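# Close the footlocker lid gently over three cartons

## Task

Get all three cartons inside the footlocker and close its lid completely, leaving the footlocker upright. It fails if the lid drops shut from more than slightly open or is slammed, or if the footlocker tips over or is left tilted. It only counts if everything stays in place without the robot holding it at the end.

## Robot and tools

ROBOT. A Hello Robot Stretch 3 with one arm. It has a two-wheeled base (0.33 m long, 0.34 m wide) that cannot move sideways, a lift that raises the arm along a mast, and a telescoping arm that reaches out to the robot's right. To move the gripper forward or back, drive the base. Turns pivot about the point midway between the drive wheels, 0.05 m behind the front edge. With the arm fully in and the wrist folded over the base, a turn sweeps a 0.28 m radius. An unfolded level wrist reaches past that circle.

FRAMES. Base frame: origin on the floor between the drive wheels, x forward, y left, z up. hand_pose is reported in this frame, located where the closed fingertips meet. With all wrist joints at 0, the hand frame's x points up, y points back along the arm toward the mast, and z points to the robot's rear. Odometry frame is the base frame as it was at the start. Heading is positive to the left, between -3.142 and 3.142.

TOOLS.
execute_actions: arguments "actions" (a list holding one action, or empty to just read state and images) and optional "cameras" (a list of head_camera, nav_camera, wrist_camera or all; omitted, null or ["all"] gives all, [] gives none). An action may contain:
- "base": exactly one of {"translate_m": d}, a straight drive of d metres relative to where the base last reported itself, forward positive, -1 to 1; or {"rotate_rad": d}, an on-the-spot turn by d radians, counter-clockwise (left) positive, -3.2 to 3.2. Both are offsets, not poses.
- "joints": absolute targets by name: lift_m 0 to 1.1 (arm height on mast); arm_m 0 to 0.52 (extension); wrist_yaw_rad -1.345 to 4.42 (0 along the arm, positive toward the front, 3.0 folded over the base); wrist_pitch_rad -1.57 to 0.451 (0 level, negative tips fingertips down); wrist_roll_rad -2.911 to 2.911 (0 fingers side by side); gripper_m -0.089 to 0.179 (larger is wider; real fingertip gap is about 0.007 m less near closed, 0.025 m less wide open, and zero below 0.007); head_pan_rad -3.953 to 1.73 (0 forward, positive left, -1.57 looks along the arm); head_tilt_rad -1.53 to 0.419 (negative down). Done tolerances: ±0.004 for lift, arm, gripper; ±0.02 for yaw, roll, head; ±0.05 for pitch.
- "contact_limits": {"arm_m": effort percent 1 to 100}; the arm stops when its effort hits that level (negative when retracting), and the limit also caps its holding force until the next action. Too low a value stops it immediately; values above the maximum are cut.
Base and joint motions in one action start together. Anything left out of an action may keep pushing toward its earlier target. Unknown keys or out-of-range values refuse the whole call. No action runs past 15 s. If a result reports a stop, later motion calls in the same reply are skipped.

wait: {"seconds": 0 to 10}; commands nothing and returns the same state and images.
zoom_image: {"camera": name, "region": [x0, y0, x1, y1]} in pixels from the top-left of that camera's latest full image, at most 504 by 504.
finished_scene: {"scene": number}; ends the current scene for good and reports success. Only call it when the lid is shut, the cartons are in, and nothing relies on the robot.

RESULT LINES. joint_positions; base_status and joint_status (done, off_target, contact_stop, time_out, torque_fault); on_its_own (what this call did not command; "held at" is the held target, not the position); motor_effort in percent, positive toward higher joint values, with the peak of the last action in brackets (readings are biased and noisy; positive wheel effort means pushing forward); contact_limits in force; lidar_m, 12 distances in metres for 30-degree sectors, 1st straight ahead then counter-clockwise (4th left, 7th behind, 10th right), "-" for nothing, scanning a plane 0.17 m above the floor, range 0.15 to 12 m, blind to clear objects and the robot, partly blocked by the mast and low lift; wrist_depth_mm (7x7 grid, 45 to 1000 mm) and head_depth_mm (7x7 grid of the sideways head image, 280 to 4000 mm); base_odometry from wheel turns (slip counts as motion); turned_by_wheels and turned_by_imu since last result; base_tilt in degrees (forward and right positive, with a fixed offset up to about 4 degrees); pictures naming the returned images in order. head_camera and nav_camera move with the head; wrist_camera rides on the gripper.

STOPS. Arm and lift halt on firm contact (contact_stop) and then go slack until commanded again; a slack lift may sink under load or keep pressing. Base, wrist and head have no contact stop and keep pushing. A wrist servo pushed hard for several seconds shuts off for 10 s (torque_fault) and ignores commands.

GRIPPER. To grasp, command gripper_m below the object's width; lower squeezes harder, but a stall guard then weakens the grip. To release, open at least 0.02 beyond where contact began. Readings do not confirm a hold.

SAFETY. Fold or unfold the wrist (yaw to 3.0) only with lift_m 0.32 to 0.95, wrist_pitch_rad -0.4, roll near 0; once folded, lift may go down to 0.25. With yaw below -0.4 keep pitch at -0.5 or lower. Full base speed needs lift_m under 0.30, arm_m under 0.03 and yaw above 2.54; otherwise it is slow. Pushing into something rigid with the gripper above about 0.45 m, pushing again after a contact stop, driving while holding or pushing a fixed object, or snagging furniture (especially reversing) can tip the robot: reverse in small steps, pull the gripper free, and lower lift to about 0.2 if tilted. Lower the lid under control rather than letting it drop, avoid knocking the footlocker over, and avoid drops and hard hits. Loose objects may occasionally get nudged by outside forces. The world keeps running while you compose a reply.

Each tool is called after ">>>" in YAML: its name, and indented under it one key for each argument.

## Session

>>> execute_actions:
  actions: []

Scene clock: 0.00 s.
base_odometry: x=+0.000 y=+0.000 heading=+0.000 (m, m, rad; odometry frame)
turned_by_wheels: +0.000 (rad since the last result)
turned_by_imu: +0.000 (rad since the last result)
base_tilt: forward=-0.7 right=-1.5 (deg)
lidar_m: 2.91 2.03 2.03 2.62 2.26 1.93 1.24 1.09 1.09 1.27 2.22 2.51
head_depth_mm: 1815 2687 2762 2743 2717 2738 2217 / 1831 2899 3020 2972 2970 2912 2187 / 1865 3173 3309 3297 3330 3155 2182 / 2054 3212 3633 3647 3626 3194 2186 / 2068 3194 3335 3486 3453 3257 2168 / 2075 2991 3057 3071 3111 3021 2134 / 2093 2778 2832 2840 2869 2821 2140
base_status: not commanded
joint_positions: lift_m=+0.302 arm_m=+0.003 wrist_yaw_rad=+3.030 wrist_pitch_rad=-0.414 wrist_roll_rad=+0.007 gripper_m=+0.037 head_pan_rad=+0.008 head_tilt_rad=+0.004
joint_status: not commanded
motor_effort: left_wheel=+0 right_wheel=+0 lift_m=+22 arm_m=-1 wrist_yaw_rad=+2 wrist_pitch_rad=+4 wrist_roll_rad=+0 gripper_m=+0 head_pan_rad=-1 head_tilt_rad=+1 (%)
hand_pose: x=+0.0039 y=+0.0758 z=+0.3153 quat_wxyz=(+0.184, +0.701, +0.106, +0.680) (m; base frame)
wrist_depth_mm: - - - - - - - / - - - - - - - / 976 994 950 952 937 957 921 / 765 766 746 755 746 732 728 / 642 628 - 625 635 609 595 / 537 535 - 542 - 514 512 / 474 - - - 452 452 448
pictures: head_camera (sideways: a quarter turn clockwise sets it upright), nav_camera (sideways: a quarter turn counterclockwise sets it upright), wrist_camera
Images, in order (width x height): head_camera 896x504, nav_camera 672x504, wrist_camera 644x364.

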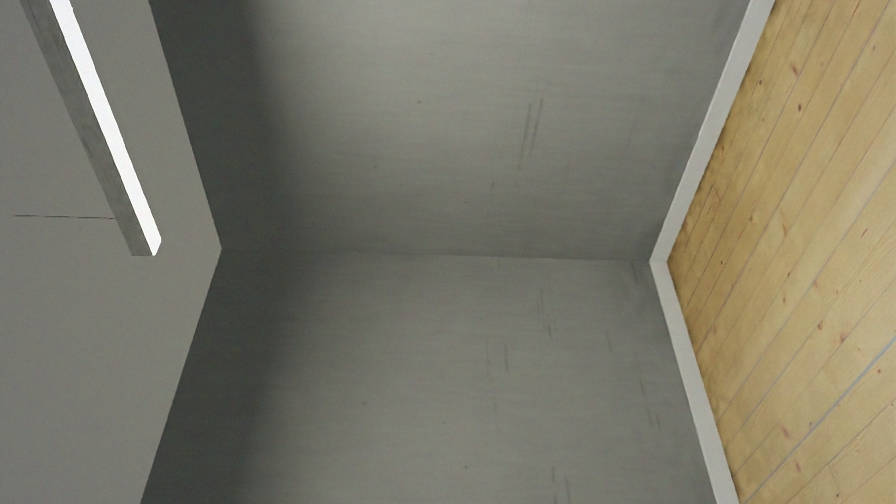

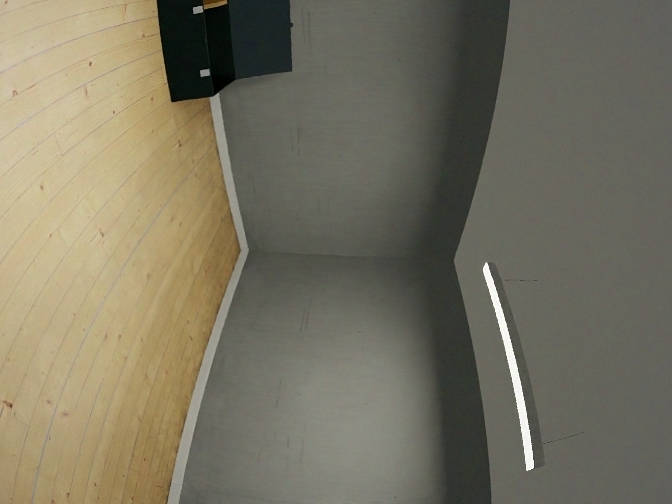

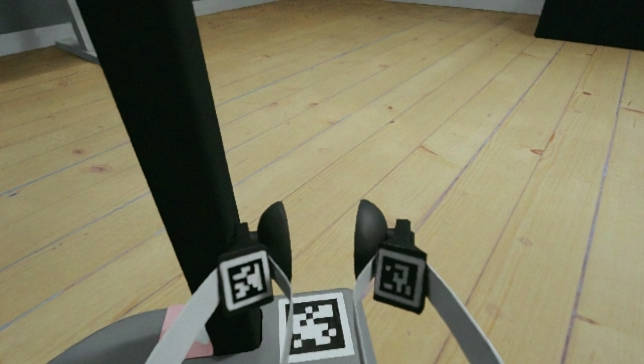

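>>> execute_actions:
  actions:
    - {"base":{"rotate_rad":0.8},"joints":{"lift_m":0.27,"head_tilt_rad":-0.7}}
  cameras: ["head_camera"]

>>> execute_actions:
  actions:
    - {"base":{"translate_m":1.0}}
  cameras: ["head_camera","nav_camera"]

Scene clock: 2.07 s.
base_odometry: x=+0.000 y=+0.000 heading=+0.800 (m, m, rad; odometry frame)
turned_by_wheels: +0.800 (rad since the last result)
turned_by_imu: +0.810 (rad since the last result)
base_tilt: forward=-0.7 right=-1.6 (deg)
lidar_m: 2.03 2.79 1.88 2.26 1.49 1.12 1.09 1.14 1.60 2.50 2.61 2.10
head_depth_mm: 2306 2604 2451 1988 1607 1372 1184 / 2344 2450 2253 1970 1618 1367 1179 / 2344 2476 2257 1973 1618 1361 1180 / 2372 2492 2260 1975 1607 1363 1177 / 2367 2700 2424 1970 1608 1364 1174 / 2369 2710 2509 1963 1608 1362 1177 / 2418 2750 2478 1979 1608 1357 1176
base_status: done
joint_positions: lift_m=+0.270 arm_m=+0.003 wrist_yaw_rad=+3.030 wrist_pitch_rad=-0.414 wrist_roll_rad=+0.007 gripper_m=+0.037 head_pan_rad=+0.008 head_tilt_rad=-0.691
joint_status: all done
motor_effort: left_wheel=-2(7) right_wheel=+3(10) lift_m=+18(25) arm_m=-1(1) wrist_yaw_rad=+1(1) wrist_pitch_rad=+5(5) wrist_roll_rad=+0(0) gripper_m=-1(0) head_pan_rad=+0(0) head_tilt_rad=-4(47) (%)
hand_pose: x=+0.0038 y=+0.0757 z=+0.2837 quat_wxyz=(+0.185, +0.701, +0.106, +0.680) (m; base frame)
wrist_depth_mm: - - - - - - - / - - - - - - - / 909 905 885 874 868 851 853 / 709 712 703 701 686 675 664 / 586 583 - 571 592 564 561 / 494 507 - - - 478 477 / 442 - - - 421 421 416
pictures: head_camera (sideways: a quarter turn clockwise sets it upright)
Images, in order (width x height): head_camera 896x504.

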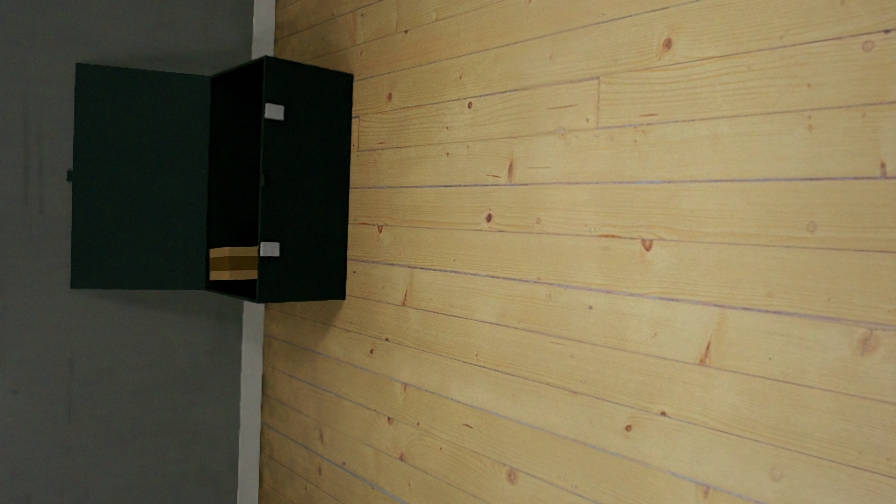

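Scene clock: 7.07 s.
base_odometry: x=+0.697 y=+0.717 heading=+0.800 (m, m, rad; odometry frame)
turned_by_wheels: +0.000 (rad since the last result)
turned_by_imu: +0.006 (rad since the last result)
base_tilt: forward=-0.6 right=-1.5 (deg)
lidar_m: 1.02 1.75 2.31 1.82 2.34 2.14 2.09 2.19 2.61 2.52 2.30 1.06
head_depth_mm: 1423 1564 1675 1760 1507 1364 1182 / 1424 1575 1668 1803 1536 1360 1180 / 1448 1600 1687 1816 1527 1364 1181 / 1445 1588 1686 1537 1533 1361 1178 / 1454 1631 1821 1600 1565 1360 1180 / 1465 1667 1916 1961 1613 1362 1178 / 1472 1675 1931 1950 1614 1359 1176
base_status: done
joint_positions: lift_m=+0.270 arm_m=+0.003 wrist_yaw_rad=+3.030 wrist_pitch_rad=-0.415 wrist_roll_rad=+0.007 gripper_m=+0.037 head_pan_rad=+0.008 head_tilt_rad=-0.692
joint_status: not commanded
motor_effort: left_wheel=-1(5) right_wheel=+4(10) lift_m=+18(18) arm_m=-1(1) wrist_yaw_rad=+0(0) wrist_pitch_rad=+5(5) wrist_roll_rad=+0(0) gripper_m=+0(0) head_pan_rad=+1(0) head_tilt_rad=-5(5) (%)
hand_pose: x=+0.0038 y=+0.0757 z=+0.2836 quat_wxyz=(+0.185, +0.701, +0.106, +0.680) (m; base frame)
wrist_depth_mm: - - - - - - - / - - - - - - - / 910 896 882 868 880 854 841 / 714 705 699 694 678 685 666 / 587 583 - 569 590 565 559 / 497 510 - - - 478 477 / - - - - 419 420 415
pictures: head_camera (sideways: a quarter turn clockwise sets it upright), nav_camera (sideways: a quarter turn counterclockwise sets it upright)
Images, in order (width x height): head_camera 896x504, nav_camera 672x504.

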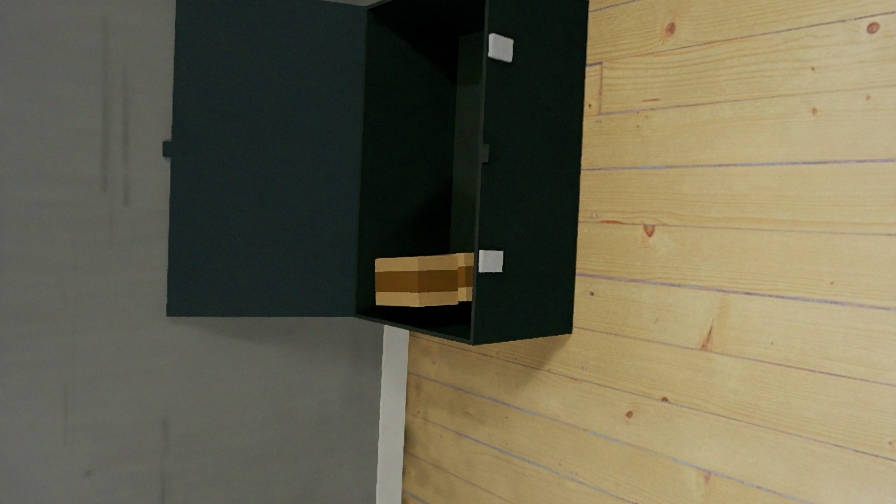

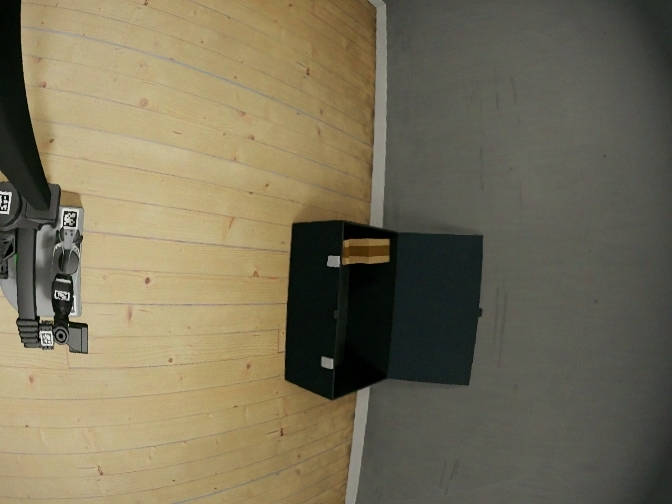

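>>> execute_actions:
  actions:
    - {"base":{"rotate_rad":0.72}}
  cameras: []

>>> execute_actions:
  actions:
    - {"base":{"translate_m":1.0}}
  cameras: []

>>> execute_actions:
  actions:
    - {"base":{"rotate_rad":-0.78},"joints":{"head_pan_rad":-1.57,"head_tilt_rad":-0.9}}
  cameras: []

>>> execute_actions:
  actions:
    - {"base":{"translate_m":0.55}}
  cameras: ["head_camera"]

>>> execute_actions:
  actions:
    - {"joints":{"lift_m":0.7}}
  cameras: []

>>> execute_actions:
  actions:
    - {"joints":{"wrist_yaw_rad":0,"gripper_m":0.17}}

Scene clock: 9.80 s.
base_odometry: x=+0.697 y=+0.717 heading=+1.520 (m, m, rad; odometry frame)
turned_by_wheels: +0.720 (rad since the last result)
turned_by_imu: +0.729 (rad since the last result)
base_tilt: forward=-0.8 right=-1.5 (deg)
lidar_m: 1.90 2.25 1.82 2.45 2.08 2.10 2.38 2.53 2.53 1.97 1.03 1.02
head_depth_mm: 1593 1753 1944 1985 1621 1361 1184 / 1726 1916 2148 1980 1608 1359 1185 / 1883 2119 2333 1975 1608 1366 1183 / 2060 2354 2480 1958 1613 1364 1175 / 2295 2653 2521 1961 1606 1361 1180 / 2335 2591 2526 1962 1597 1358 1173 / 2167 2372 2485 1964 1608 1357 1174
base_status: done
joint_positions: lift_m=+0.270 arm_m=+0.003 wrist_yaw_rad=+3.030 wrist_pitch_rad=-0.415 wrist_roll_rad=+0.007 gripper_m=+0.037 head_pan_rad=+0.008 head_tilt_rad=-0.692
joint_status: not commanded
motor_effort: left_wheel=-1(6) right_wheel=+3(9) lift_m=+18(18) arm_m=-1(1) wrist_yaw_rad=+1(0) wrist_pitch_rad=+5(5) wrist_roll_rad=+0(0) gripper_m=+0(0) head_pan_rad=+0(0) head_tilt_rad=-5(4) (%)
hand_pose: x=+0.0038 y=+0.0757 z=+0.2836 quat_wxyz=(+0.185, +0.701, +0.106, +0.680) (m; base frame)
wrist_depth_mm: - - - - - - - / - - - - - - - / 909 910 900 888 865 848 839 / 715 720 694 697 684 674 673 / 581 587 - 572 583 556 557 / 501 508 - - - 482 478 / - - - - 419 420 414
pictures: none
No camera images: the call's "cameras" was empty. Leave "cameras" out to get every camera's image.

Scene clock: 14.90 s.
base_odometry: x=+0.748 y=+1.716 heading=+1.519 (m, m, rad; odometry frame)
turned_by_wheels: +0.000 (rad since the last result)
turned_by_imu: +0.006 (rad since the last result)
base_tilt: forward=-0.6 right=-1.7 (deg)
lidar_m: 1.07 1.56 1.55 1.57 2.81 2.81 3.22 3.21 0.62 0.53 0.83 0.94
head_depth_mm: 877 967 1068 1198 1367 1367 1175 / 954 1053 1176 1336 1506 1360 1183 / 1038 1163 1313 1499 1595 1368 1180 / 1143 1293 1481 1735 1619 1357 1180 / 1269 1451 1705 1894 1599 1357 1173 / 1427 1672 1918 1959 1604 1357 1174 / 1484 1624 1818 1896 1609 1349 1172
base_status: done
joint_positions: lift_m=+0.270 arm_m=+0.003 wrist_yaw_rad=+3.030 wrist_pitch_rad=-0.415 wrist_roll_rad=+0.007 gripper_m=+0.037 head_pan_rad=+0.008 head_tilt_rad=-0.692
joint_status: not commanded
motor_effort: left_wheel=-2(5) right_wheel=+3(10) lift_m=+18(18) arm_m=-1(1) wrist_yaw_rad=+0(1) wrist_pitch_rad=+5(5) wrist_roll_rad=+0(0) gripper_m=-1(0) head_pan_rad=+0(0) head_tilt_rad=-4(6) (%)
hand_pose: x=+0.0038 y=+0.0757 z=+0.2836 quat_wxyz=(+0.185, +0.701, +0.106, +0.680) (m; base frame)
wrist_depth_mm: - - - - - - - / - - - - - - - / 928 892 908 893 882 865 841 / 724 711 703 696 688 678 668 / 597 581 - 580 585 570 556 / 495 512 - - - 480 468 / - - - - 421 419 417
pictures: none
No camera images: the call's "cameras" was empty. Leave "cameras" out to get every camera's image.

Scene clock: 16.60 s.
base_odometry: x=+0.748 y=+1.716 heading=+0.740 (m, m, rad; odometry frame)
turned_by_wheels: -0.780 (rad since the last result)
turned_by_imu: -0.790 (rad since the last result)
base_tilt: forward=-0.6 right=-1.5 (deg)
lidar_m: 0.94 0.97 1.30 1.55 1.59 1.57 2.81 2.91 3.37 3.21 0.53 0.61
head_depth_mm: 2848 2322 1925 1610 1407 1250 1120 / 2830 2305 1907 1631 1416 1251 1139 / 2828 2324 1907 1621 1424 1250 - / 2877 2313 1904 1623 1413 1251 - / 2830 2304 1904 1624 1406 1251 1121 / 2859 2279 1627 1452 1312 1224 1124 / 2724 2331 1635 1591 1155 1216 1115
base_status: done
joint_positions: lift_m=+0.270 arm_m=+0.003 wrist_yaw_rad=+3.030 wrist_pitch_rad=-0.415 wrist_roll_rad=+0.007 gripper_m=+0.037 head_pan_rad=-1.563 head_tilt_rad=-0.889
joint_status: all done
motor_effort: left_wheel=+2(7) right_wheel=-3(9) lift_m=+18(18) arm_m=-2(1) wrist_yaw_rad=+1(1) wrist_pitch_rad=+5(5) wrist_roll_rad=+0(0) gripper_m=+0(1) head_pan_rad=-4(47) head_tilt_rad=-8(26) (%)
hand_pose: x=+0.0038 y=+0.0757 z=+0.2836 quat_wxyz=(+0.185, +0.701, +0.106, +0.680) (m; base frame)
wrist_depth_mm: - - - - - - - / - - - - - - - / 905 910 889 872 856 868 838 / 719 709 697 702 681 674 669 / 591 581 - 575 582 563 566 / 489 513 - - - 479 475 / - - - - 419 425 413
pictures: none
No camera images: the call's "cameras" was empty. Leave "cameras" out to get every camera's image.

Scene clock: 20.07 s.
base_odometry: x=+1.155 y=+2.087 heading=+0.740 (m, m, rad; odometry frame)
turned_by_wheels: +0.000 (rad since the last result)
turned_by_imu: +0.004 (rad since the last result)
base_tilt: forward=-0.5 right=-1.6 (deg)
lidar_m: 0.39 0.40 0.54 1.40 1.61 2.02 3.35 3.50 0.44 0.42 0.43 0.40
head_depth_mm: 2860 2319 1913 1621 1415 1254 1118 / 2817 2314 1855 1528 1201 1226 1137 / 2830 2326 1603 1594 1050 1209 - / 2832 2314 1622 1595 1031 1208 - / 2761 2305 1515 1519 1337 1207 1121 / 1639 1292 1154 1051 1000 1257 1121 / 1120 1028 950 878 1025 1160 1089
base_status: done
joint_positions: lift_m=+0.270 arm_m=+0.003 wrist_yaw_rad=+3.030 wrist_pitch_rad=-0.415 wrist_roll_rad=+0.007 gripper_m=+0.037 head_pan_rad=-1.563 head_tilt_rad=-0.889
joint_status: not commanded
motor_effort: left_wheel=+2(9) right_wheel=-3(6) lift_m=+18(18) arm_m=-1(1) wrist_yaw_rad=+1(1) wrist_pitch_rad=+5(5) wrist_roll_rad=+0(0) gripper_m=+0(1) head_pan_rad=-3(5) head_tilt_rad=-6(7) (%)
hand_pose: x=+0.0038 y=+0.0757 z=+0.2836 quat_wxyz=(+0.185, +0.701, +0.106, +0.680) (m; base frame)
wrist_depth_mm: - - - - 982 583 420 / - - - - 975 597 429 / 925 906 895 885 823 612 432 / 708 706 692 688 686 611 442 / 584 578 - 570 584 553 439 / 498 509 - - - 480 440 / - - - - 423 416 409
pictures: head_camera (sideways: a quarter turn clockwise sets it upright)
Images, in order (width x height): head_camera 896x504.

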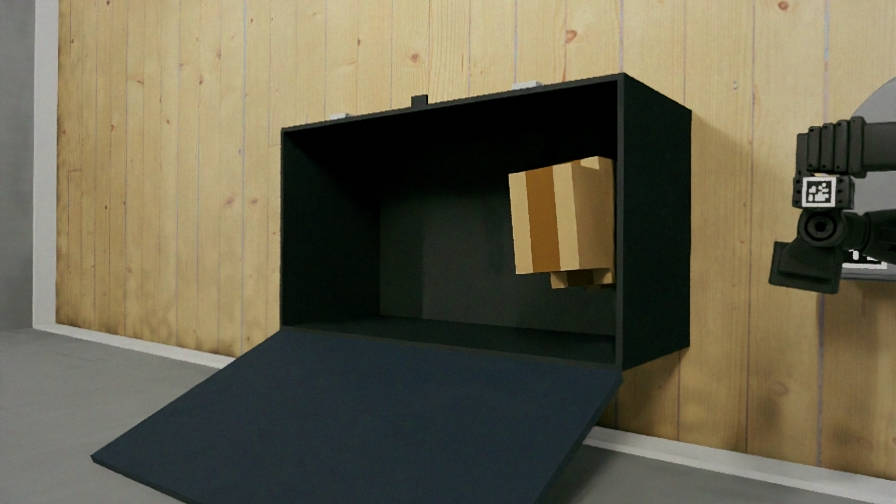

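Scene clock: 24.80 s.
base_odometry: x=+1.155 y=+2.087 heading=+0.740 (m, m, rad; odometry frame)
turned_by_wheels: +0.000 (rad since the last result)
turned_by_imu: +0.000 (rad since the last result)
base_tilt: forward=-0.7 right=-1.5 (deg)
lidar_m: 0.39 0.40 0.54 1.40 1.61 2.02 3.35 3.49 0.44 0.42 0.44 0.40
head_depth_mm: 2823 2315 1897 1621 1412 - - / 2824 2298 1856 1529 1203 - 1131 / 2819 2306 1611 1600 1053 - 1151 / 2868 2290 1615 1595 1035 - 1153 / 2732 2276 1511 1514 1334 1190 1123 / 1644 1289 1149 1048 997 1250 1117 / 1121 1031 948 880 1029 1158 1088
base_status: not commanded
joint_positions: lift_m=+0.700 arm_m=+0.003 wrist_yaw_rad=+3.030 wrist_pitch_rad=-0.415 wrist_roll_rad=+0.007 gripper_m=+0.037 head_pan_rad=-1.563 head_tilt_rad=-0.889
joint_status: all done
motor_effort: left_wheel=+2(2) right_wheel=-3(3) lift_m=+25(28) arm_m=-1(2) wrist_yaw_rad=+0(1) wrist_pitch_rad=+5(5) wrist_roll_rad=+0(0) gripper_m=+0(0) head_pan_rad=-4(4) head_tilt_rad=-7(7) (%)
hand_pose: x=+0.0038 y=+0.0757 z=+0.7132 quat_wxyz=(+0.185, +0.701, +0.106, +0.680) (m; base frame)
wrist_depth_mm: - - - - 957 585 419 / - - - - - 603 426 / - - - - - 618 434 / - - - - - 629 445 / - - - - 955 659 444 / - - - - - 667 462 / 900 888 867 875 866 631 465
pictures: none
No camera images: the call's "cameras" was empty. Leave "cameras" out to get every camera's image.

Scene clock: 27.30 s.
base_odometry: x=+1.155 y=+2.087 heading=+0.740 (m, m, rad; odometry frame)
turned_by_wheels: +0.000 (rad since the last result)
turned_by_imu: +0.000 (rad since the last result)
base_tilt: forward=-0.7 right=-1.5 (deg)
lidar_m: 0.39 0.40 0.54 1.40 1.61 2.01 3.35 3.50 0.44 0.42 0.44 0.40
head_depth_mm: 2837 2317 1912 1627 1412 - - / 2854 2303 1841 1518 1194 - - / 2856 2325 1597 1598 1057 - - / 2830 2322 1611 1602 1032 1210 1141 / 2703 2290 1517 1522 1295 1207 1123 / 1642 1295 1158 1051 996 1248 1116 / 1124 1031 946 876 1028 1164 1092
base_status: not commanded
joint_positions: lift_m=+0.700 arm_m=+0.003 wrist_yaw_rad=+0.002 wrist_pitch_rad=-0.415 wrist_roll_rad=+0.007 gripper_m=+0.170 head_pan_rad=-1.563 head_tilt_rad=-0.889
joint_status: all done
motor_effort: left_wheel=+3(2) right_wheel=-3(2) lift_m=+25(25) arm_m=-1(2) wrist_yaw_rad=-1(1) wrist_pitch_rad=+5(5) wrist_roll_rad=+0(0) gripper_m=+0(85) head_pan_rad=-4(4) head_tilt_rad=-7(6) (%)
hand_pose: x=-0.0210 y=-0.3725 z=+0.7132 quat_wxyz=(+0.690, +0.146, -0.694, -0.146) (m; base frame)
wrist_depth_mm: 508 731 - - - - - / 477 661 - - - - - / 452 609 977 - - - - / 421 563 853 - - - - / 397 548 794 - - - - / 366 531 775 995 828 - - / 371 469 667 481 664 856 859
pictures: head_camera (sideways: a quarter turn clockwise sets it upright), nav_camera (sideways: a quarter turn counterclockwise sets it upright), wrist_camera
Images, in order (width x height): head_camera 896x504, nav_camera 672x504, wrist_camera 644x364.

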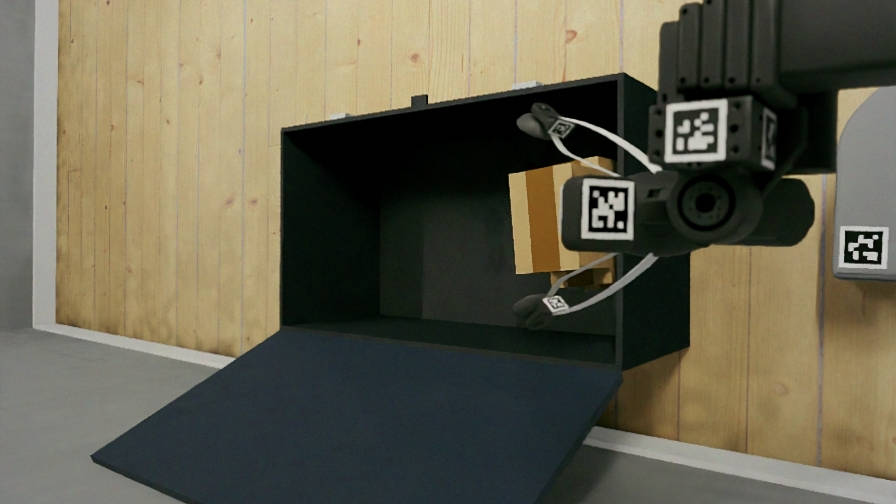

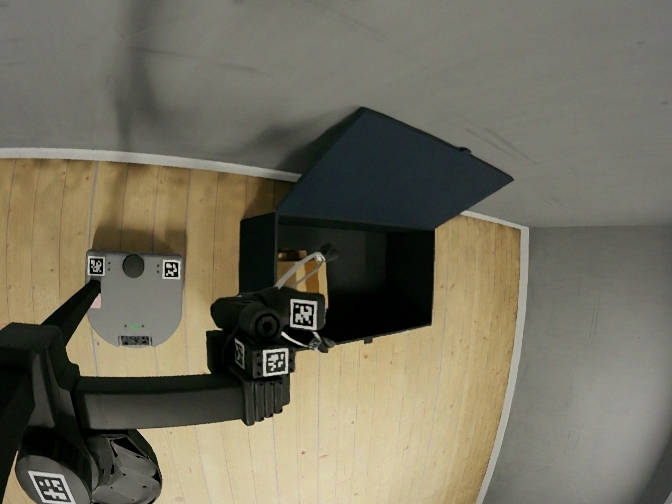

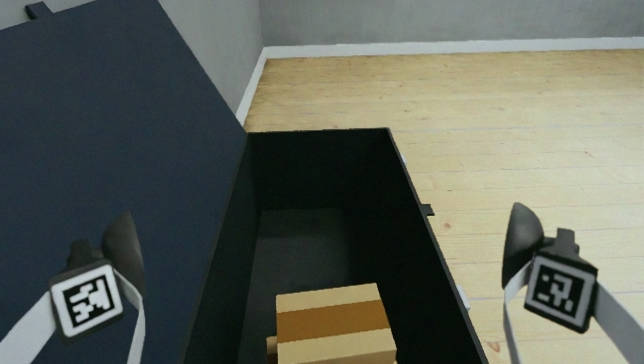

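>>> execute_actions:
  actions:
    - {"joints":{"wrist_pitch_rad":-1.4,"wrist_roll_rad":1.57,"arm_m":0.36,"lift_m":0.64,"gripper_m":0.179}}
  cameras: ["head_camera","wrist_camera"]

Scene clock: 31.43 s.
base_odometry: x=+1.155 y=+2.087 heading=+0.740 (m, m, rad; odometry frame)
turned_by_wheels: +0.000 (rad since the last result)
turned_by_imu: +0.000 (rad since the last result)
base_tilt: forward=-0.6 right=-1.5 (deg)
lidar_m: 0.39 0.40 0.54 1.39 1.61 2.01 3.35 3.48 0.44 0.42 0.44 0.40
head_depth_mm: 2833 2333 1910 1615 1422 1248 - / 2836 2292 1959 - - 1207 - / 2843 2306 1517 1522 1051 1208 1142 / 2859 2301 1609 1563 1040 1204 1143 / 2714 2291 1515 1521 1333 1210 1126 / 1647 1295 1149 1045 996 1252 1122 / 1117 1031 952 880 1026 1166 1088
base_status: not commanded
joint_positions: lift_m=+0.640 arm_m=+0.360 wrist_yaw_rad=+0.001 wrist_pitch_rad=-1.394 wrist_roll_rad=+1.565 gripper_m=+0.179 head_pan_rad=-1.563 head_tilt_rad=-0.889
joint_status: all done
motor_effort: left_wheel=+2(2) right_wheel=-2(1) lift_m=+18(23) arm_m=+2(2) wrist_yaw_rad=+0(2) wrist_pitch_rad=-2(3) wrist_roll_rad=+2(5) gripper_m=+0(49) head_pan_rad=-4(3) head_tilt_rad=-6(5) (%)
hand_pose: x=-0.0215 y=-0.5258 z=+0.5224 quat_wxyz=(+0.003, +0.002, -0.767, -0.642) (m; base frame)
wrist_depth_mm: 571 595 621 622 534 594 571 / 724 707 677 399 463 610 594 / 749 730 703 300 359 624 - / 752 757 728 310 358 641 628 / 745 769 744 320 361 668 630 / 628 562 555 557 511 694 - / 438 437 431 420 417 692 667
pictures: head_camera (sideways: a quarter turn clockwise sets it upright), wrist_camera
Images, in order (width x height): head_camera 896x504, wrist_camera 644x364.

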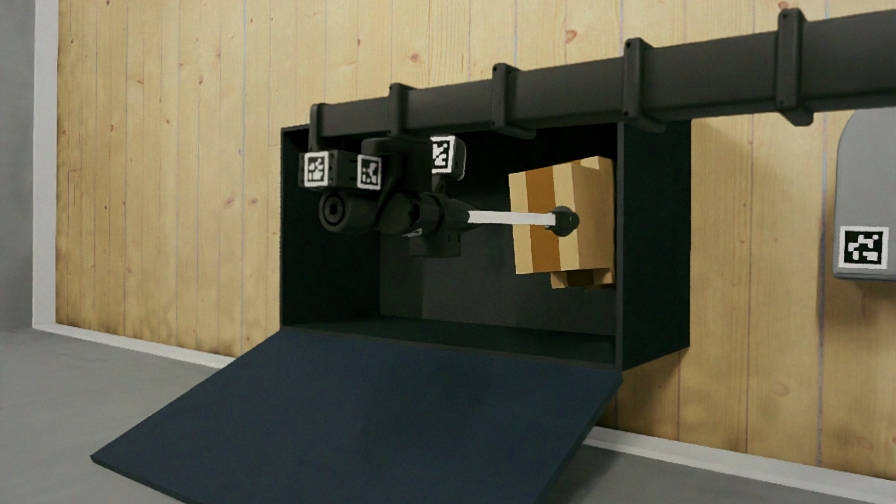

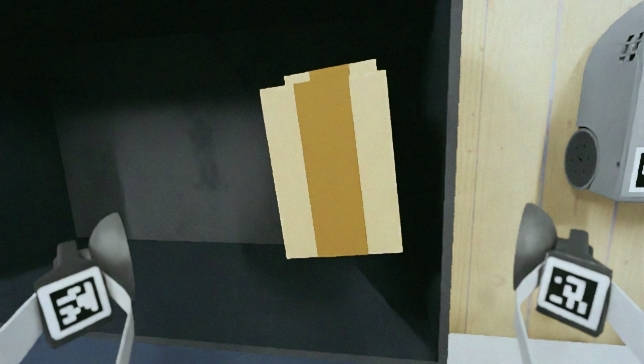

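>>> execute_actions:
  actions:
    - {"base":{"translate_m":-0.02},"joints":{"wrist_pitch_rad":-1.3,"arm_m":0.35,"lift_m":0.535}}
  cameras: ["head_camera","wrist_camera"]

Scene clock: 33.57 s.
base_odometry: x=+1.140 y=+2.073 heading=+0.740 (m, m, rad; odometry frame)
turned_by_wheels: +0.000 (rad since the last result)
turned_by_imu: +0.000 (rad since the last result)
base_tilt: forward=-0.7 right=-1.5 (deg)
lidar_m: 0.41 0.42 0.57 1.47 1.61 2.00 3.35 3.46 0.44 0.42 0.44 0.42
head_depth_mm: 2825 2312 1894 1614 1414 1249 1116 / 2811 2304 1877 1624 1424 - - / 2853 2300 1608 - 1065 1208 1144 / 2863 2286 1615 1624 1029 1215 1150 / 2756 2297 1523 1530 1343 1215 1122 / 1731 1470 1185 1085 1026 1251 1128 / 1180 1064 982 911 1076 1186 1099
base_status: done
joint_positions: lift_m=+0.535 arm_m=+0.350 wrist_yaw_rad=+0.001 wrist_pitch_rad=-1.305 wrist_roll_rad=+1.565 gripper_m=+0.179 head_pan_rad=-1.563 head_tilt_rad=-0.889
joint_status: all done
motor_effort: left_wheel=+2(4) right_wheel=-2(8) lift_m=+18(19) arm_m=-4(7) wrist_yaw_rad=+0(0) wrist_pitch_rad=+2(0) wrist_roll_rad=+3(2) gripper_m=+1(0) head_pan_rad=-4(4) head_tilt_rad=-7(5) (%)
hand_pose: x=-0.0215 y=-0.5390 z=+0.4203 quat_wxyz=(+0.003, +0.002, -0.794, -0.607) (m; base frame)
wrist_depth_mm: 496 515 542 522 495 270 458 / 674 641 585 529 500 267 467 / 694 657 610 199 192 318 486 / 702 679 625 205 196 312 493 / 696 701 650 212 201 259 515 / 655 612 595 219 207 304 - / 451 472 459 229 216 334 552
pictures: head_camera (sideways: a quarter turn clockwise sets it upright), wrist_camera
Images, in order (width x height): head_camera 896x504, wrist_camera 644x364.

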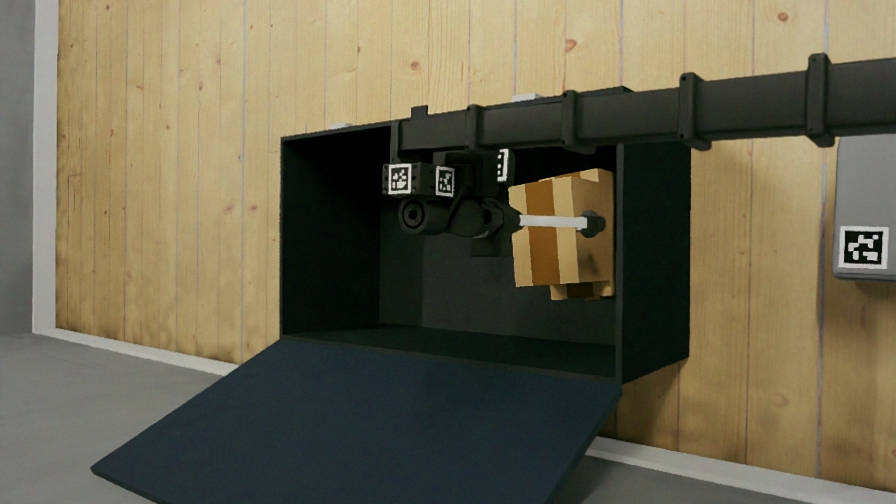

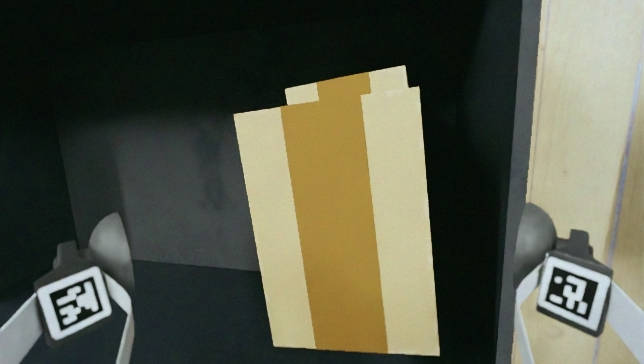

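>>> execute_actions:
  actions:
    - {"base":{"translate_m":0.01},"joints":{"lift_m":0.475,"gripper_m":0.17}}
  cameras: ["head_camera","wrist_camera"]

Scene clock: 35.10 s.
base_odometry: x=+1.147 y=+2.080 heading=+0.740 (m, m, rad; odometry frame)
turned_by_wheels: +0.000 (rad since the last result)
turned_by_imu: +0.000 (rad since the last result)
base_tilt: forward=-0.7 right=-1.5 (deg)
lidar_m: 0.40 0.41 0.55 1.43 1.61 2.01 3.34 3.46 0.44 0.42 0.43 0.41
head_depth_mm: 2806 2302 1890 1626 1414 1240 1120 / 2846 2310 1855 1525 1158 1250 - / 2829 2295 1609 1665 1031 1209 1153 / 2845 2295 1612 1633 1036 1210 1149 / 2708 2294 1521 1521 1369 1211 1123 / 1691 1331 1174 1067 1015 1250 1128 / 1140 1049 967 896 1055 1161 1084
base_status: done
joint_positions: lift_m=+0.475 arm_m=+0.350 wrist_yaw_rad=+0.001 wrist_pitch_rad=-1.305 wrist_roll_rad=+1.565 gripper_m=+0.170 head_pan_rad=-1.563 head_tilt_rad=-0.889
joint_status: all done
motor_effort: left_wheel=+2(6) right_wheel=-2(5) lift_m=+18(18) arm_m=-4(4) wrist_yaw_rad=+0(0) wrist_pitch_rad=+2(2) wrist_roll_rad=+3(2) gripper_m=+0(48) head_pan_rad=-5(3) head_tilt_rad=-7(6) (%)
hand_pose: x=-0.0215 y=-0.5391 z=+0.3603 quat_wxyz=(+0.003, +0.002, -0.794, -0.607) (m; base frame)
wrist_depth_mm: 526 537 506 470 439 232 401 / 611 569 504 134 128 230 413 / 636 582 147 136 130 228 422 / 669 612 153 140 134 226 439 / 666 629 159 146 139 286 451 / 623 586 164 150 143 305 458 / 429 448 171 156 147 234 490
pictures: head_camera (sideways: a quarter turn clockwise sets it upright), wrist_camera
Images, in order (width x height): head_camera 896x504, wrist_camera 644x364.

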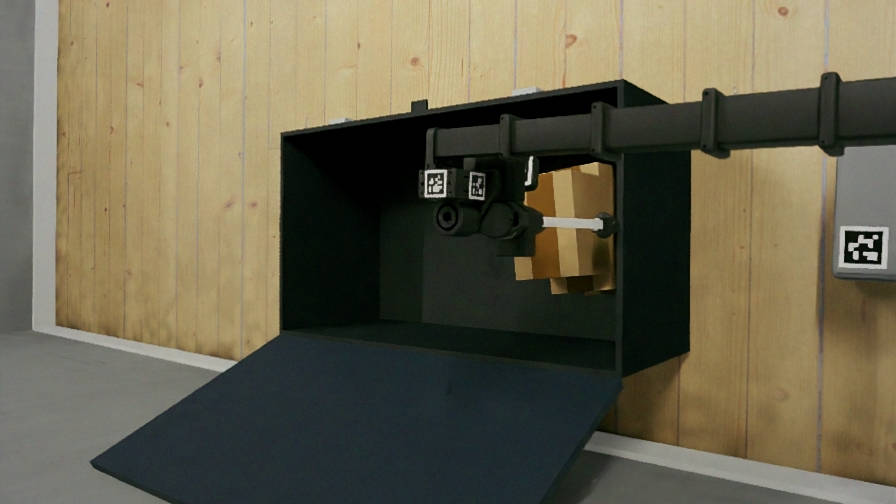

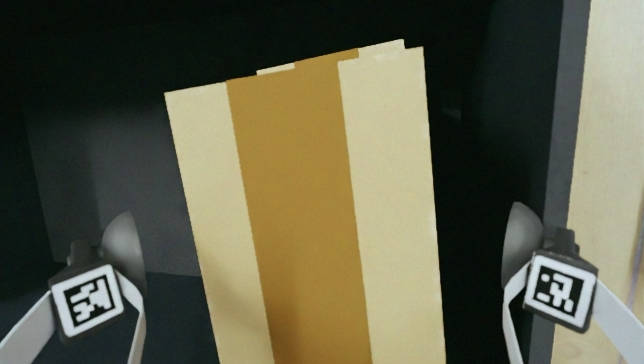

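>>> execute_actions:
  actions:
    - {"joints":{"lift_m":0.445,"arm_m":0.358,"gripper_m":0.16}}
  cameras: ["wrist_camera"]

>>> execute_actions:
  actions:
    - {"joints":{"gripper_m":0.04}}
  cameras: ["wrist_camera"]

>>> execute_actions:
  actions:
    - {"joints":{"lift_m":0.465}}
  cameras: ["head_camera","wrist_camera"]

Scene clock: 36.60 s.
base_odometry: x=+1.147 y=+2.080 heading=+0.740 (m, m, rad; odometry frame)
turned_by_wheels: +0.000 (rad since the last result)
turned_by_imu: +0.000 (rad since the last result)
base_tilt: forward=-0.7 right=-1.7 (deg)
lidar_m: 0.40 0.41 0.55 1.44 1.61 2.01 3.35 3.49 0.44 0.42 0.44 0.41
head_depth_mm: 2832 2295 1898 1623 1414 1249 1123 / 2814 2317 1857 1523 1158 1231 1133 / 2823 2295 1604 1659 1034 1214 1134 / 2848 2304 1612 1610 1033 1208 1149 / 2718 2303 1521 1535 1365 1212 1125 / 1698 1325 1165 1069 1014 1247 1124 / 1149 1047 965 893 1055 1159 1083
base_status: not commanded
joint_positions: lift_m=+0.445 arm_m=+0.358 wrist_yaw_rad=+0.001 wrist_pitch_rad=-1.305 wrist_roll_rad=+1.565 gripper_m=+0.160 head_pan_rad=-1.563 head_tilt_rad=-0.889
joint_status: all done
motor_effort: left_wheel=+2(2) right_wheel=-2(3) lift_m=+18(16) arm_m=+2(3) wrist_yaw_rad=+0(0) wrist_pitch_rad=+2(2) wrist_roll_rad=+2(3) gripper_m=+0(54) head_pan_rad=-4(3) head_tilt_rad=-6(6) (%)
hand_pose: x=-0.0215 y=-0.5465 z=+0.3303 quat_wxyz=(+0.003, +0.002, -0.794, -0.607) (m; base frame)
wrist_depth_mm: 534 507 479 444 406 261 128 / 569 525 112 102 96 260 128 / 602 124 113 105 99 257 127 / 617 573 117 109 102 254 136 / 637 587 122 113 105 297 135 / 606 328 127 117 108 248 426 / 432 440 132 121 112 215 144
pictures: wrist_camera
Images, in order (width x height): wrist_camera 644x364.

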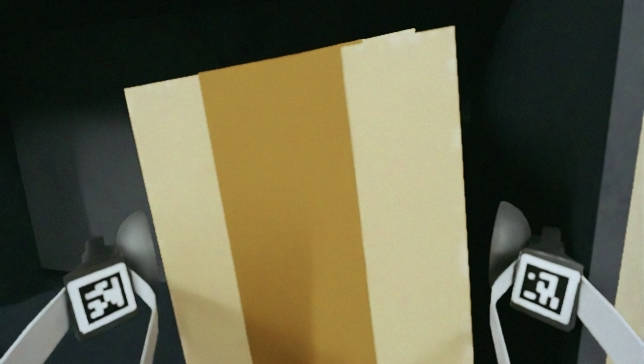

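Scene clock: 38.30 s.
base_odometry: x=+1.147 y=+2.080 heading=+0.740 (m, m, rad; odometry frame)
turned_by_wheels: +0.000 (rad since the last result)
turned_by_imu: +0.000 (rad since the last result)
base_tilt: forward=-0.6 right=-1.5 (deg)
lidar_m: 0.40 0.41 0.55 1.43 1.61 2.01 3.36 3.49 0.44 0.42 0.44 0.41
head_depth_mm: 2852 2281 1902 1624 1411 1254 1119 / 2845 2314 1853 1522 1152 1227 1135 / 2846 2296 1602 1668 1034 1207 1133 / 2859 2294 1618 1609 1051 1210 1144 / 2711 2300 1518 1527 1364 1212 1120 / 1687 1336 1173 1068 1014 1249 1117 / 1145 1049 966 895 1053 1163 1084
base_status: not commanded
joint_positions: lift_m=+0.445 arm_m=+0.358 wrist_yaw_rad=+0.001 wrist_pitch_rad=-1.303 wrist_roll_rad=+1.565 gripper_m=+0.041 head_pan_rad=-1.563 head_tilt_rad=-0.889
joint_status: all done
motor_effort: left_wheel=+3(2) right_wheel=-4(4) lift_m=+19(19) arm_m=+2(2) wrist_yaw_rad=+0(0) wrist_pitch_rad=+1(3) wrist_roll_rad=+2(2) gripper_m=-34(99) head_pan_rad=-4(5) head_tilt_rad=-6(7) (%)
hand_pose: x=-0.0215 y=-0.5469 z=+0.3303 quat_wxyz=(+0.003, +0.002, -0.795, -0.607) (m; base frame)
wrist_depth_mm: 534 503 472 434 400 261 128 / 573 513 110 102 96 261 128 / 601 124 113 105 99 259 127 / 617 571 117 109 101 255 137 / 649 589 122 112 105 197 136 / 605 - 127 116 108 - 146 / 459 429 132 120 112 247 441
pictures: wrist_camera
Images, in order (width x height): wrist_camera 644x364.

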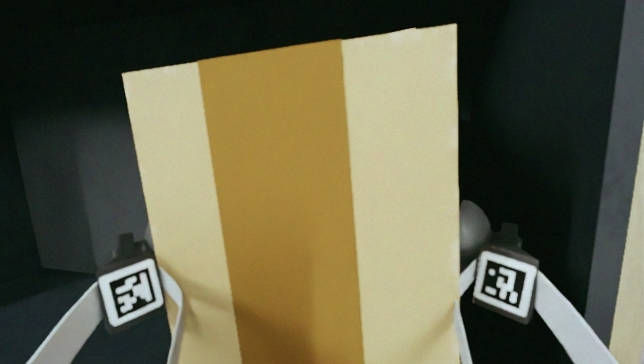

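Scene clock: 39.23 s.
base_odometry: x=+1.147 y=+2.080 heading=+0.740 (m, m, rad; odometry frame)
turned_by_wheels: +0.000 (rad since the last result)
turned_by_imu: +0.000 (rad since the last result)
base_tilt: forward=-0.7 right=-1.5 (deg)
lidar_m: 0.40 0.41 0.55 1.44 1.62 2.01 3.35 3.49 0.44 0.42 0.44 0.41
head_depth_mm: 2806 2321 1905 1625 1416 1253 1119 / 2812 2285 1867 1529 1149 1241 - / 2863 2284 1615 1670 1016 1211 1154 / 2879 2300 1606 1625 1018 1216 1143 / 2718 2299 1518 1533 1362 1203 1121 / 1684 1333 1168 1063 1011 1250 1123 / 1148 1051 963 891 1051 1156 1088
base_status: not commanded
joint_positions: lift_m=+0.465 arm_m=+0.358 wrist_yaw_rad=+0.001 wrist_pitch_rad=-1.309 wrist_roll_rad=+1.565 gripper_m=+0.046 head_pan_rad=-1.563 head_tilt_rad=-0.889
joint_status: all done
on_its_own: gripper_m is held at +0.047, not at your +0.040, by its stall guard, which is still easing
motor_effort: left_wheel=+2(3) right_wheel=-2(4) lift_m=+30(31) arm_m=+1(2) wrist_yaw_rad=+0(0) wrist_pitch_rad=+4(4) wrist_roll_rad=+2(3) gripper_m=-5(35) head_pan_rad=-4(4) head_tilt_rad=-7(6) (%)
hand_pose: x=-0.0215 y=-0.5454 z=+0.3494 quat_wxyz=(+0.003, +0.002, -0.793, -0.609) (m; base frame)
wrist_depth_mm: 534 519 491 455 425 250 146 / 596 552 117 106 97 248 145 / 617 575 120 109 100 247 158 / 640 596 125 113 103 244 157 / 657 619 130 116 106 190 436 / 609 - 135 120 110 - 450 / 460 444 140 125 113 236 465
pictures: head_camera (sideways: a quarter turn clockwise sets it upright), wrist_camera
Images, in order (width x height): head_camera 896x504, wrist_camera 644x364.

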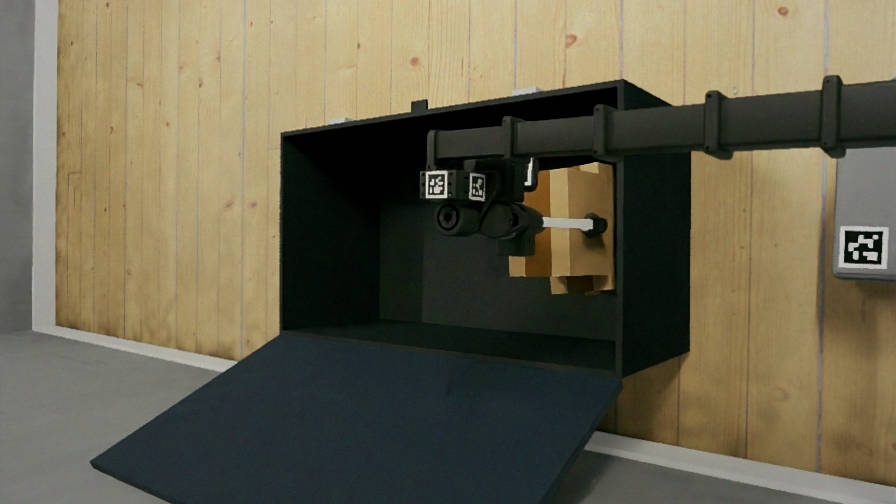

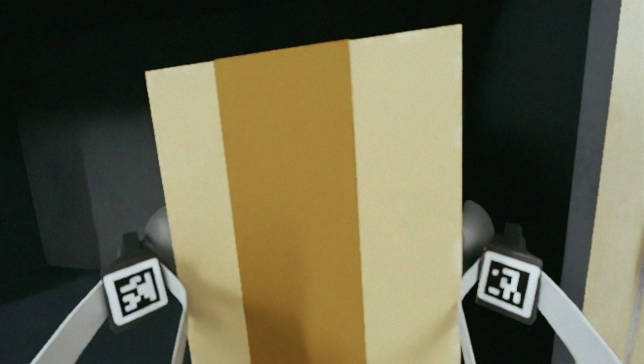

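>>> execute_actions:
  actions:
    - {"joints":{"lift_m":0.447}}
  cameras: []

>>> execute_actions:
  actions:
    - {"joints":{"gripper_m":0.165}}
  cameras: []

>>> execute_actions:
  actions:
    - {"joints":{"lift_m":0.53}}
  cameras: []

>>> execute_actions:
  actions:
    - {"joints":{"wrist_yaw_rad":3.14,"wrist_pitch_rad":-1.57,"arm_m":0.37}}
  cameras: ["head_camera","wrist_camera"]

Scene clock: 41.07 s.
base_odometry: x=+1.147 y=+2.080 heading=+0.740 (m, m, rad; odometry frame)
turned_by_wheels: +0.000 (rad since the last result)
turned_by_imu: +0.000 (rad since the last result)
base_tilt: forward=-0.8 right=-1.5 (deg)
lidar_m: 0.40 0.41 0.55 1.43 1.61 2.01 3.36 3.50 0.44 0.42 0.44 0.41
head_depth_mm: 2810 2309 1901 1612 1406 1249 1125 / 2850 2305 1874 1525 1158 1232 1137 / 2834 2301 1605 1663 1029 1207 1137 / 2871 2326 1620 1616 1056 1211 1144 / 2730 2320 1511 1516 1362 1213 1116 / 1696 1337 1167 1068 1016 1250 1123 / 1143 1045 966 890 1053 1164 1090
base_status: not commanded
joint_positions: lift_m=+0.447 arm_m=+0.358 wrist_yaw_rad=+0.001 wrist_pitch_rad=-1.304 wrist_roll_rad=+1.566 gripper_m=+0.055 head_pan_rad=-1.563 head_tilt_rad=-0.889
joint_status: all done
on_its_own: gripper_m is held at +0.053, not at your +0.040, by its stall guard, which is still easing
motor_effort: left_wheel=+1(3) right_wheel=-3(4) lift_m=+20(29) arm_m=+1(1) wrist_yaw_rad=+0(1) wrist_pitch_rad=+1(4) wrist_roll_rad=+2(2) gripper_m=-30(32) head_pan_rad=-4(4) head_tilt_rad=-7(6) (%)
hand_pose: x=-0.0215 y=-0.5468 z=+0.3322 quat_wxyz=(+0.003, +0.002, -0.795, -0.607) (m; base frame)
wrist_depth_mm: 525 506 477 437 401 261 128 / 581 505 110 103 96 260 128 / 597 550 114 106 99 258 128 / 628 574 119 110 102 254 137 / 647 593 123 113 105 197 147 / 603 - 128 117 108 - 146 / 457 430 133 121 112 248 446
pictures: none
No camera images: the call's "cameras" was empty. Leave "cameras" out to get every camera's image.

Scene clock: 42.67 s.
base_odometry: x=+1.147 y=+2.080 heading=+0.740 (m, m, rad; odometry frame)
turned_by_wheels: +0.000 (rad since the last result)
turned_by_imu: +0.000 (rad since the last result)
base_tilt: forward=-0.7 right=-1.5 (deg)
lidar_m: 0.40 0.41 0.55 1.44 1.61 2.01 3.36 3.48 0.44 0.42 0.44 0.41
head_depth_mm: 2840 2314 1898 1620 1412 1245 1116 / 2838 2304 1859 1531 1160 1231 1135 / 2832 2297 1614 1662 1029 1211 1141 / 2865 2315 1606 1630 1050 1207 1148 / 2731 2313 1522 1534 1365 1215 1120 / 1693 1339 1167 1068 1011 1251 1125 / 1139 1049 967 892 1052 1163 1089
base_status: not commanded
joint_positions: lift_m=+0.447 arm_m=+0.358 wrist_yaw_rad=+0.001 wrist_pitch_rad=-1.301 wrist_roll_rad=+1.566 gripper_m=+0.165 head_pan_rad=-1.563 head_tilt_rad=-0.889
joint_status: all done
motor_effort: left_wheel=+2(3) right_wheel=-3(3) lift_m=+20(20) arm_m=+1(1) wrist_yaw_rad=+0(1) wrist_pitch_rad=+1(1) wrist_roll_rad=+2(2) gripper_m=+1(82) head_pan_rad=-2(3) head_tilt_rad=-6(6) (%)
hand_pose: x=-0.0215 y=-0.5475 z=+0.3323 quat_wxyz=(+0.003, +0.002, -0.795, -0.606) (m; base frame)
wrist_depth_mm: 531 505 476 441 408 233 130 / 580 534 112 104 97 231 129 / 609 557 116 107 101 228 129 / 633 576 120 111 104 227 138 / 648 597 125 115 107 300 137 / 637 524 129 119 110 297 429 / 435 448 135 123 114 272 147
pictures: none
No camera images: the call's "cameras" was empty. Leave "cameras" out to get every camera's image.

Scene clock: 44.27 s.
base_odometry: x=+1.147 y=+2.080 heading=+0.740 (m, m, rad; odometry frame)
turned_by_wheels: +0.000 (rad since the last result)
turned_by_imu: +0.000 (rad since the last result)
base_tilt: forward=-0.7 right=-1.5 (deg)
lidar_m: 0.40 0.41 0.55 1.44 1.61 2.01 3.35 3.47 0.44 0.42 0.44 0.41
head_depth_mm: 2801 2301 1896 1611 1411 1247 1120 / 2845 2292 1858 1605 1344 - - / 2836 2300 1606 - 1053 1209 1140 / 2865 2323 1601 1626 1052 1220 1141 / 2729 2315 1526 1526 1363 1207 1118 / 1695 1337 1174 1067 1021 1246 1121 / 1142 1051 971 897 1053 1161 1090
base_status: not commanded
joint_positions: lift_m=+0.530 arm_m=+0.358 wrist_yaw_rad=+0.001 wrist_pitch_rad=-1.301 wrist_roll_rad=+1.566 gripper_m=+0.165 head_pan_rad=-1.563 head_tilt_rad=-0.889
joint_status: all done
motor_effort: left_wheel=+3(2) right_wheel=-3(3) lift_m=+25(28) arm_m=+1(1) wrist_yaw_rad=+0(0) wrist_pitch_rad=+1(1) wrist_roll_rad=+2(2) gripper_m=+0(0) head_pan_rad=-3(4) head_tilt_rad=-7(6) (%)
hand_pose: x=-0.0215 y=-0.5475 z=+0.4150 quat_wxyz=(+0.003, +0.002, -0.795, -0.606) (m; base frame)
wrist_depth_mm: 529 554 560 518 492 267 449 / 660 636 588 193 179 264 463 / 688 655 606 192 182 263 481 / 699 683 623 199 188 260 487 / 682 694 650 205 193 364 502 / 642 583 574 213 200 355 511 / 430 448 445 404 211 349 542
pictures: none
No camera images: the call's "cameras" was empty. Leave "cameras" out to get every camera's image.

Scene clock: 46.83 s.
base_odometry: x=+1.147 y=+2.080 heading=+0.740 (m, m, rad; odometry frame)
turned_by_wheels: +0.000 (rad since the last result)
turned_by_imu: +0.000 (rad since the last result)
base_tilt: forward=-0.7 right=-1.5 (deg)
lidar_m: 0.40 0.41 0.55 1.44 1.61 2.01 3.35 3.47 0.44 0.42 0.44 0.41
head_depth_mm: 2825 2282 1901 1614 1414 1249 1122 / 2844 2315 1857 1607 1252 - - / 2877 2288 1606 1523 1049 1207 1146 / 2836 2310 1611 1527 1052 1211 1146 / 2715 2305 1514 1537 1365 1210 1123 / 1682 1335 1168 1067 1017 1254 1125 / 1146 1048 966 891 1050 1161 1089
base_status: not commanded
joint_positions: lift_m=+0.530 arm_m=+0.370 wrist_yaw_rad=+3.138 wrist_pitch_rad=-1.559 wrist_roll_rad=+1.567 gripper_m=+0.165 head_pan_rad=-1.563 head_tilt_rad=-0.889
joint_status: all done
joint sent to its limit — the command would take wrist_pitch_rad past its lower limit, so that joint was sent only as far as its limit.
motor_effort: left_wheel=+2(3) right_wheel=-3(4) lift_m=+25(25) arm_m=+2(3) wrist_yaw_rad=+2(3) wrist_pitch_rad=-4(3) wrist_roll_rad=+2(2) gripper_m=+0(0) head_pan_rad=-3(3) head_tilt_rad=-6(6) (%)
hand_pose: x=-0.0213 y=-0.5360 z=+0.4120 quat_wxyz=(+0.703, +0.711, +0.000, +0.000) (m; base frame)
wrist_depth_mm: 530 529 384 513 509 511 509 / 552 555 292 291 517 524 521 / - 565 258 189 189 547 539 / - 583 254 195 196 561 553 / - 600 254 201 204 588 579 / - 631 273 208 209 517 517 / 655 653 298 215 375 402 383
pictures: head_camera (sideways: a quarter turn clockwise sets it upright), wrist_camera
Images, in order (width x height): head_camera 896x504, wrist_camera 644x364.

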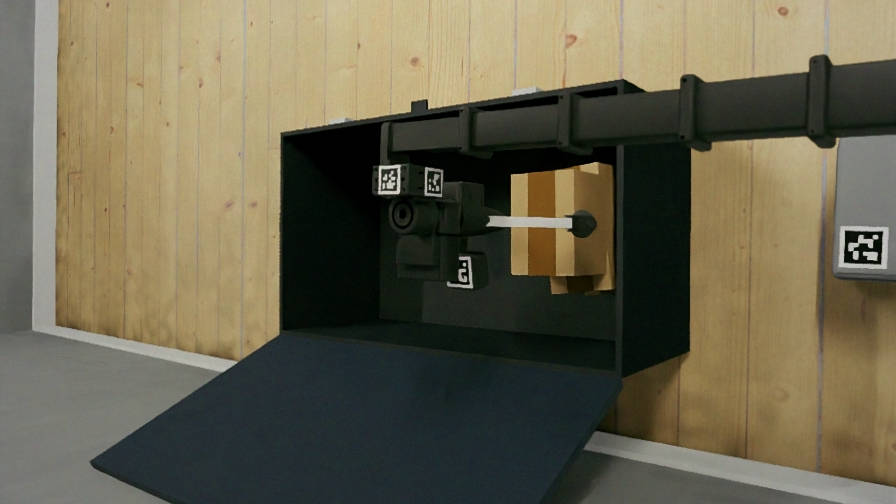

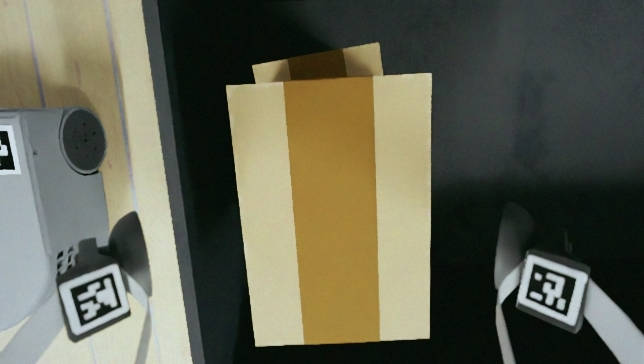

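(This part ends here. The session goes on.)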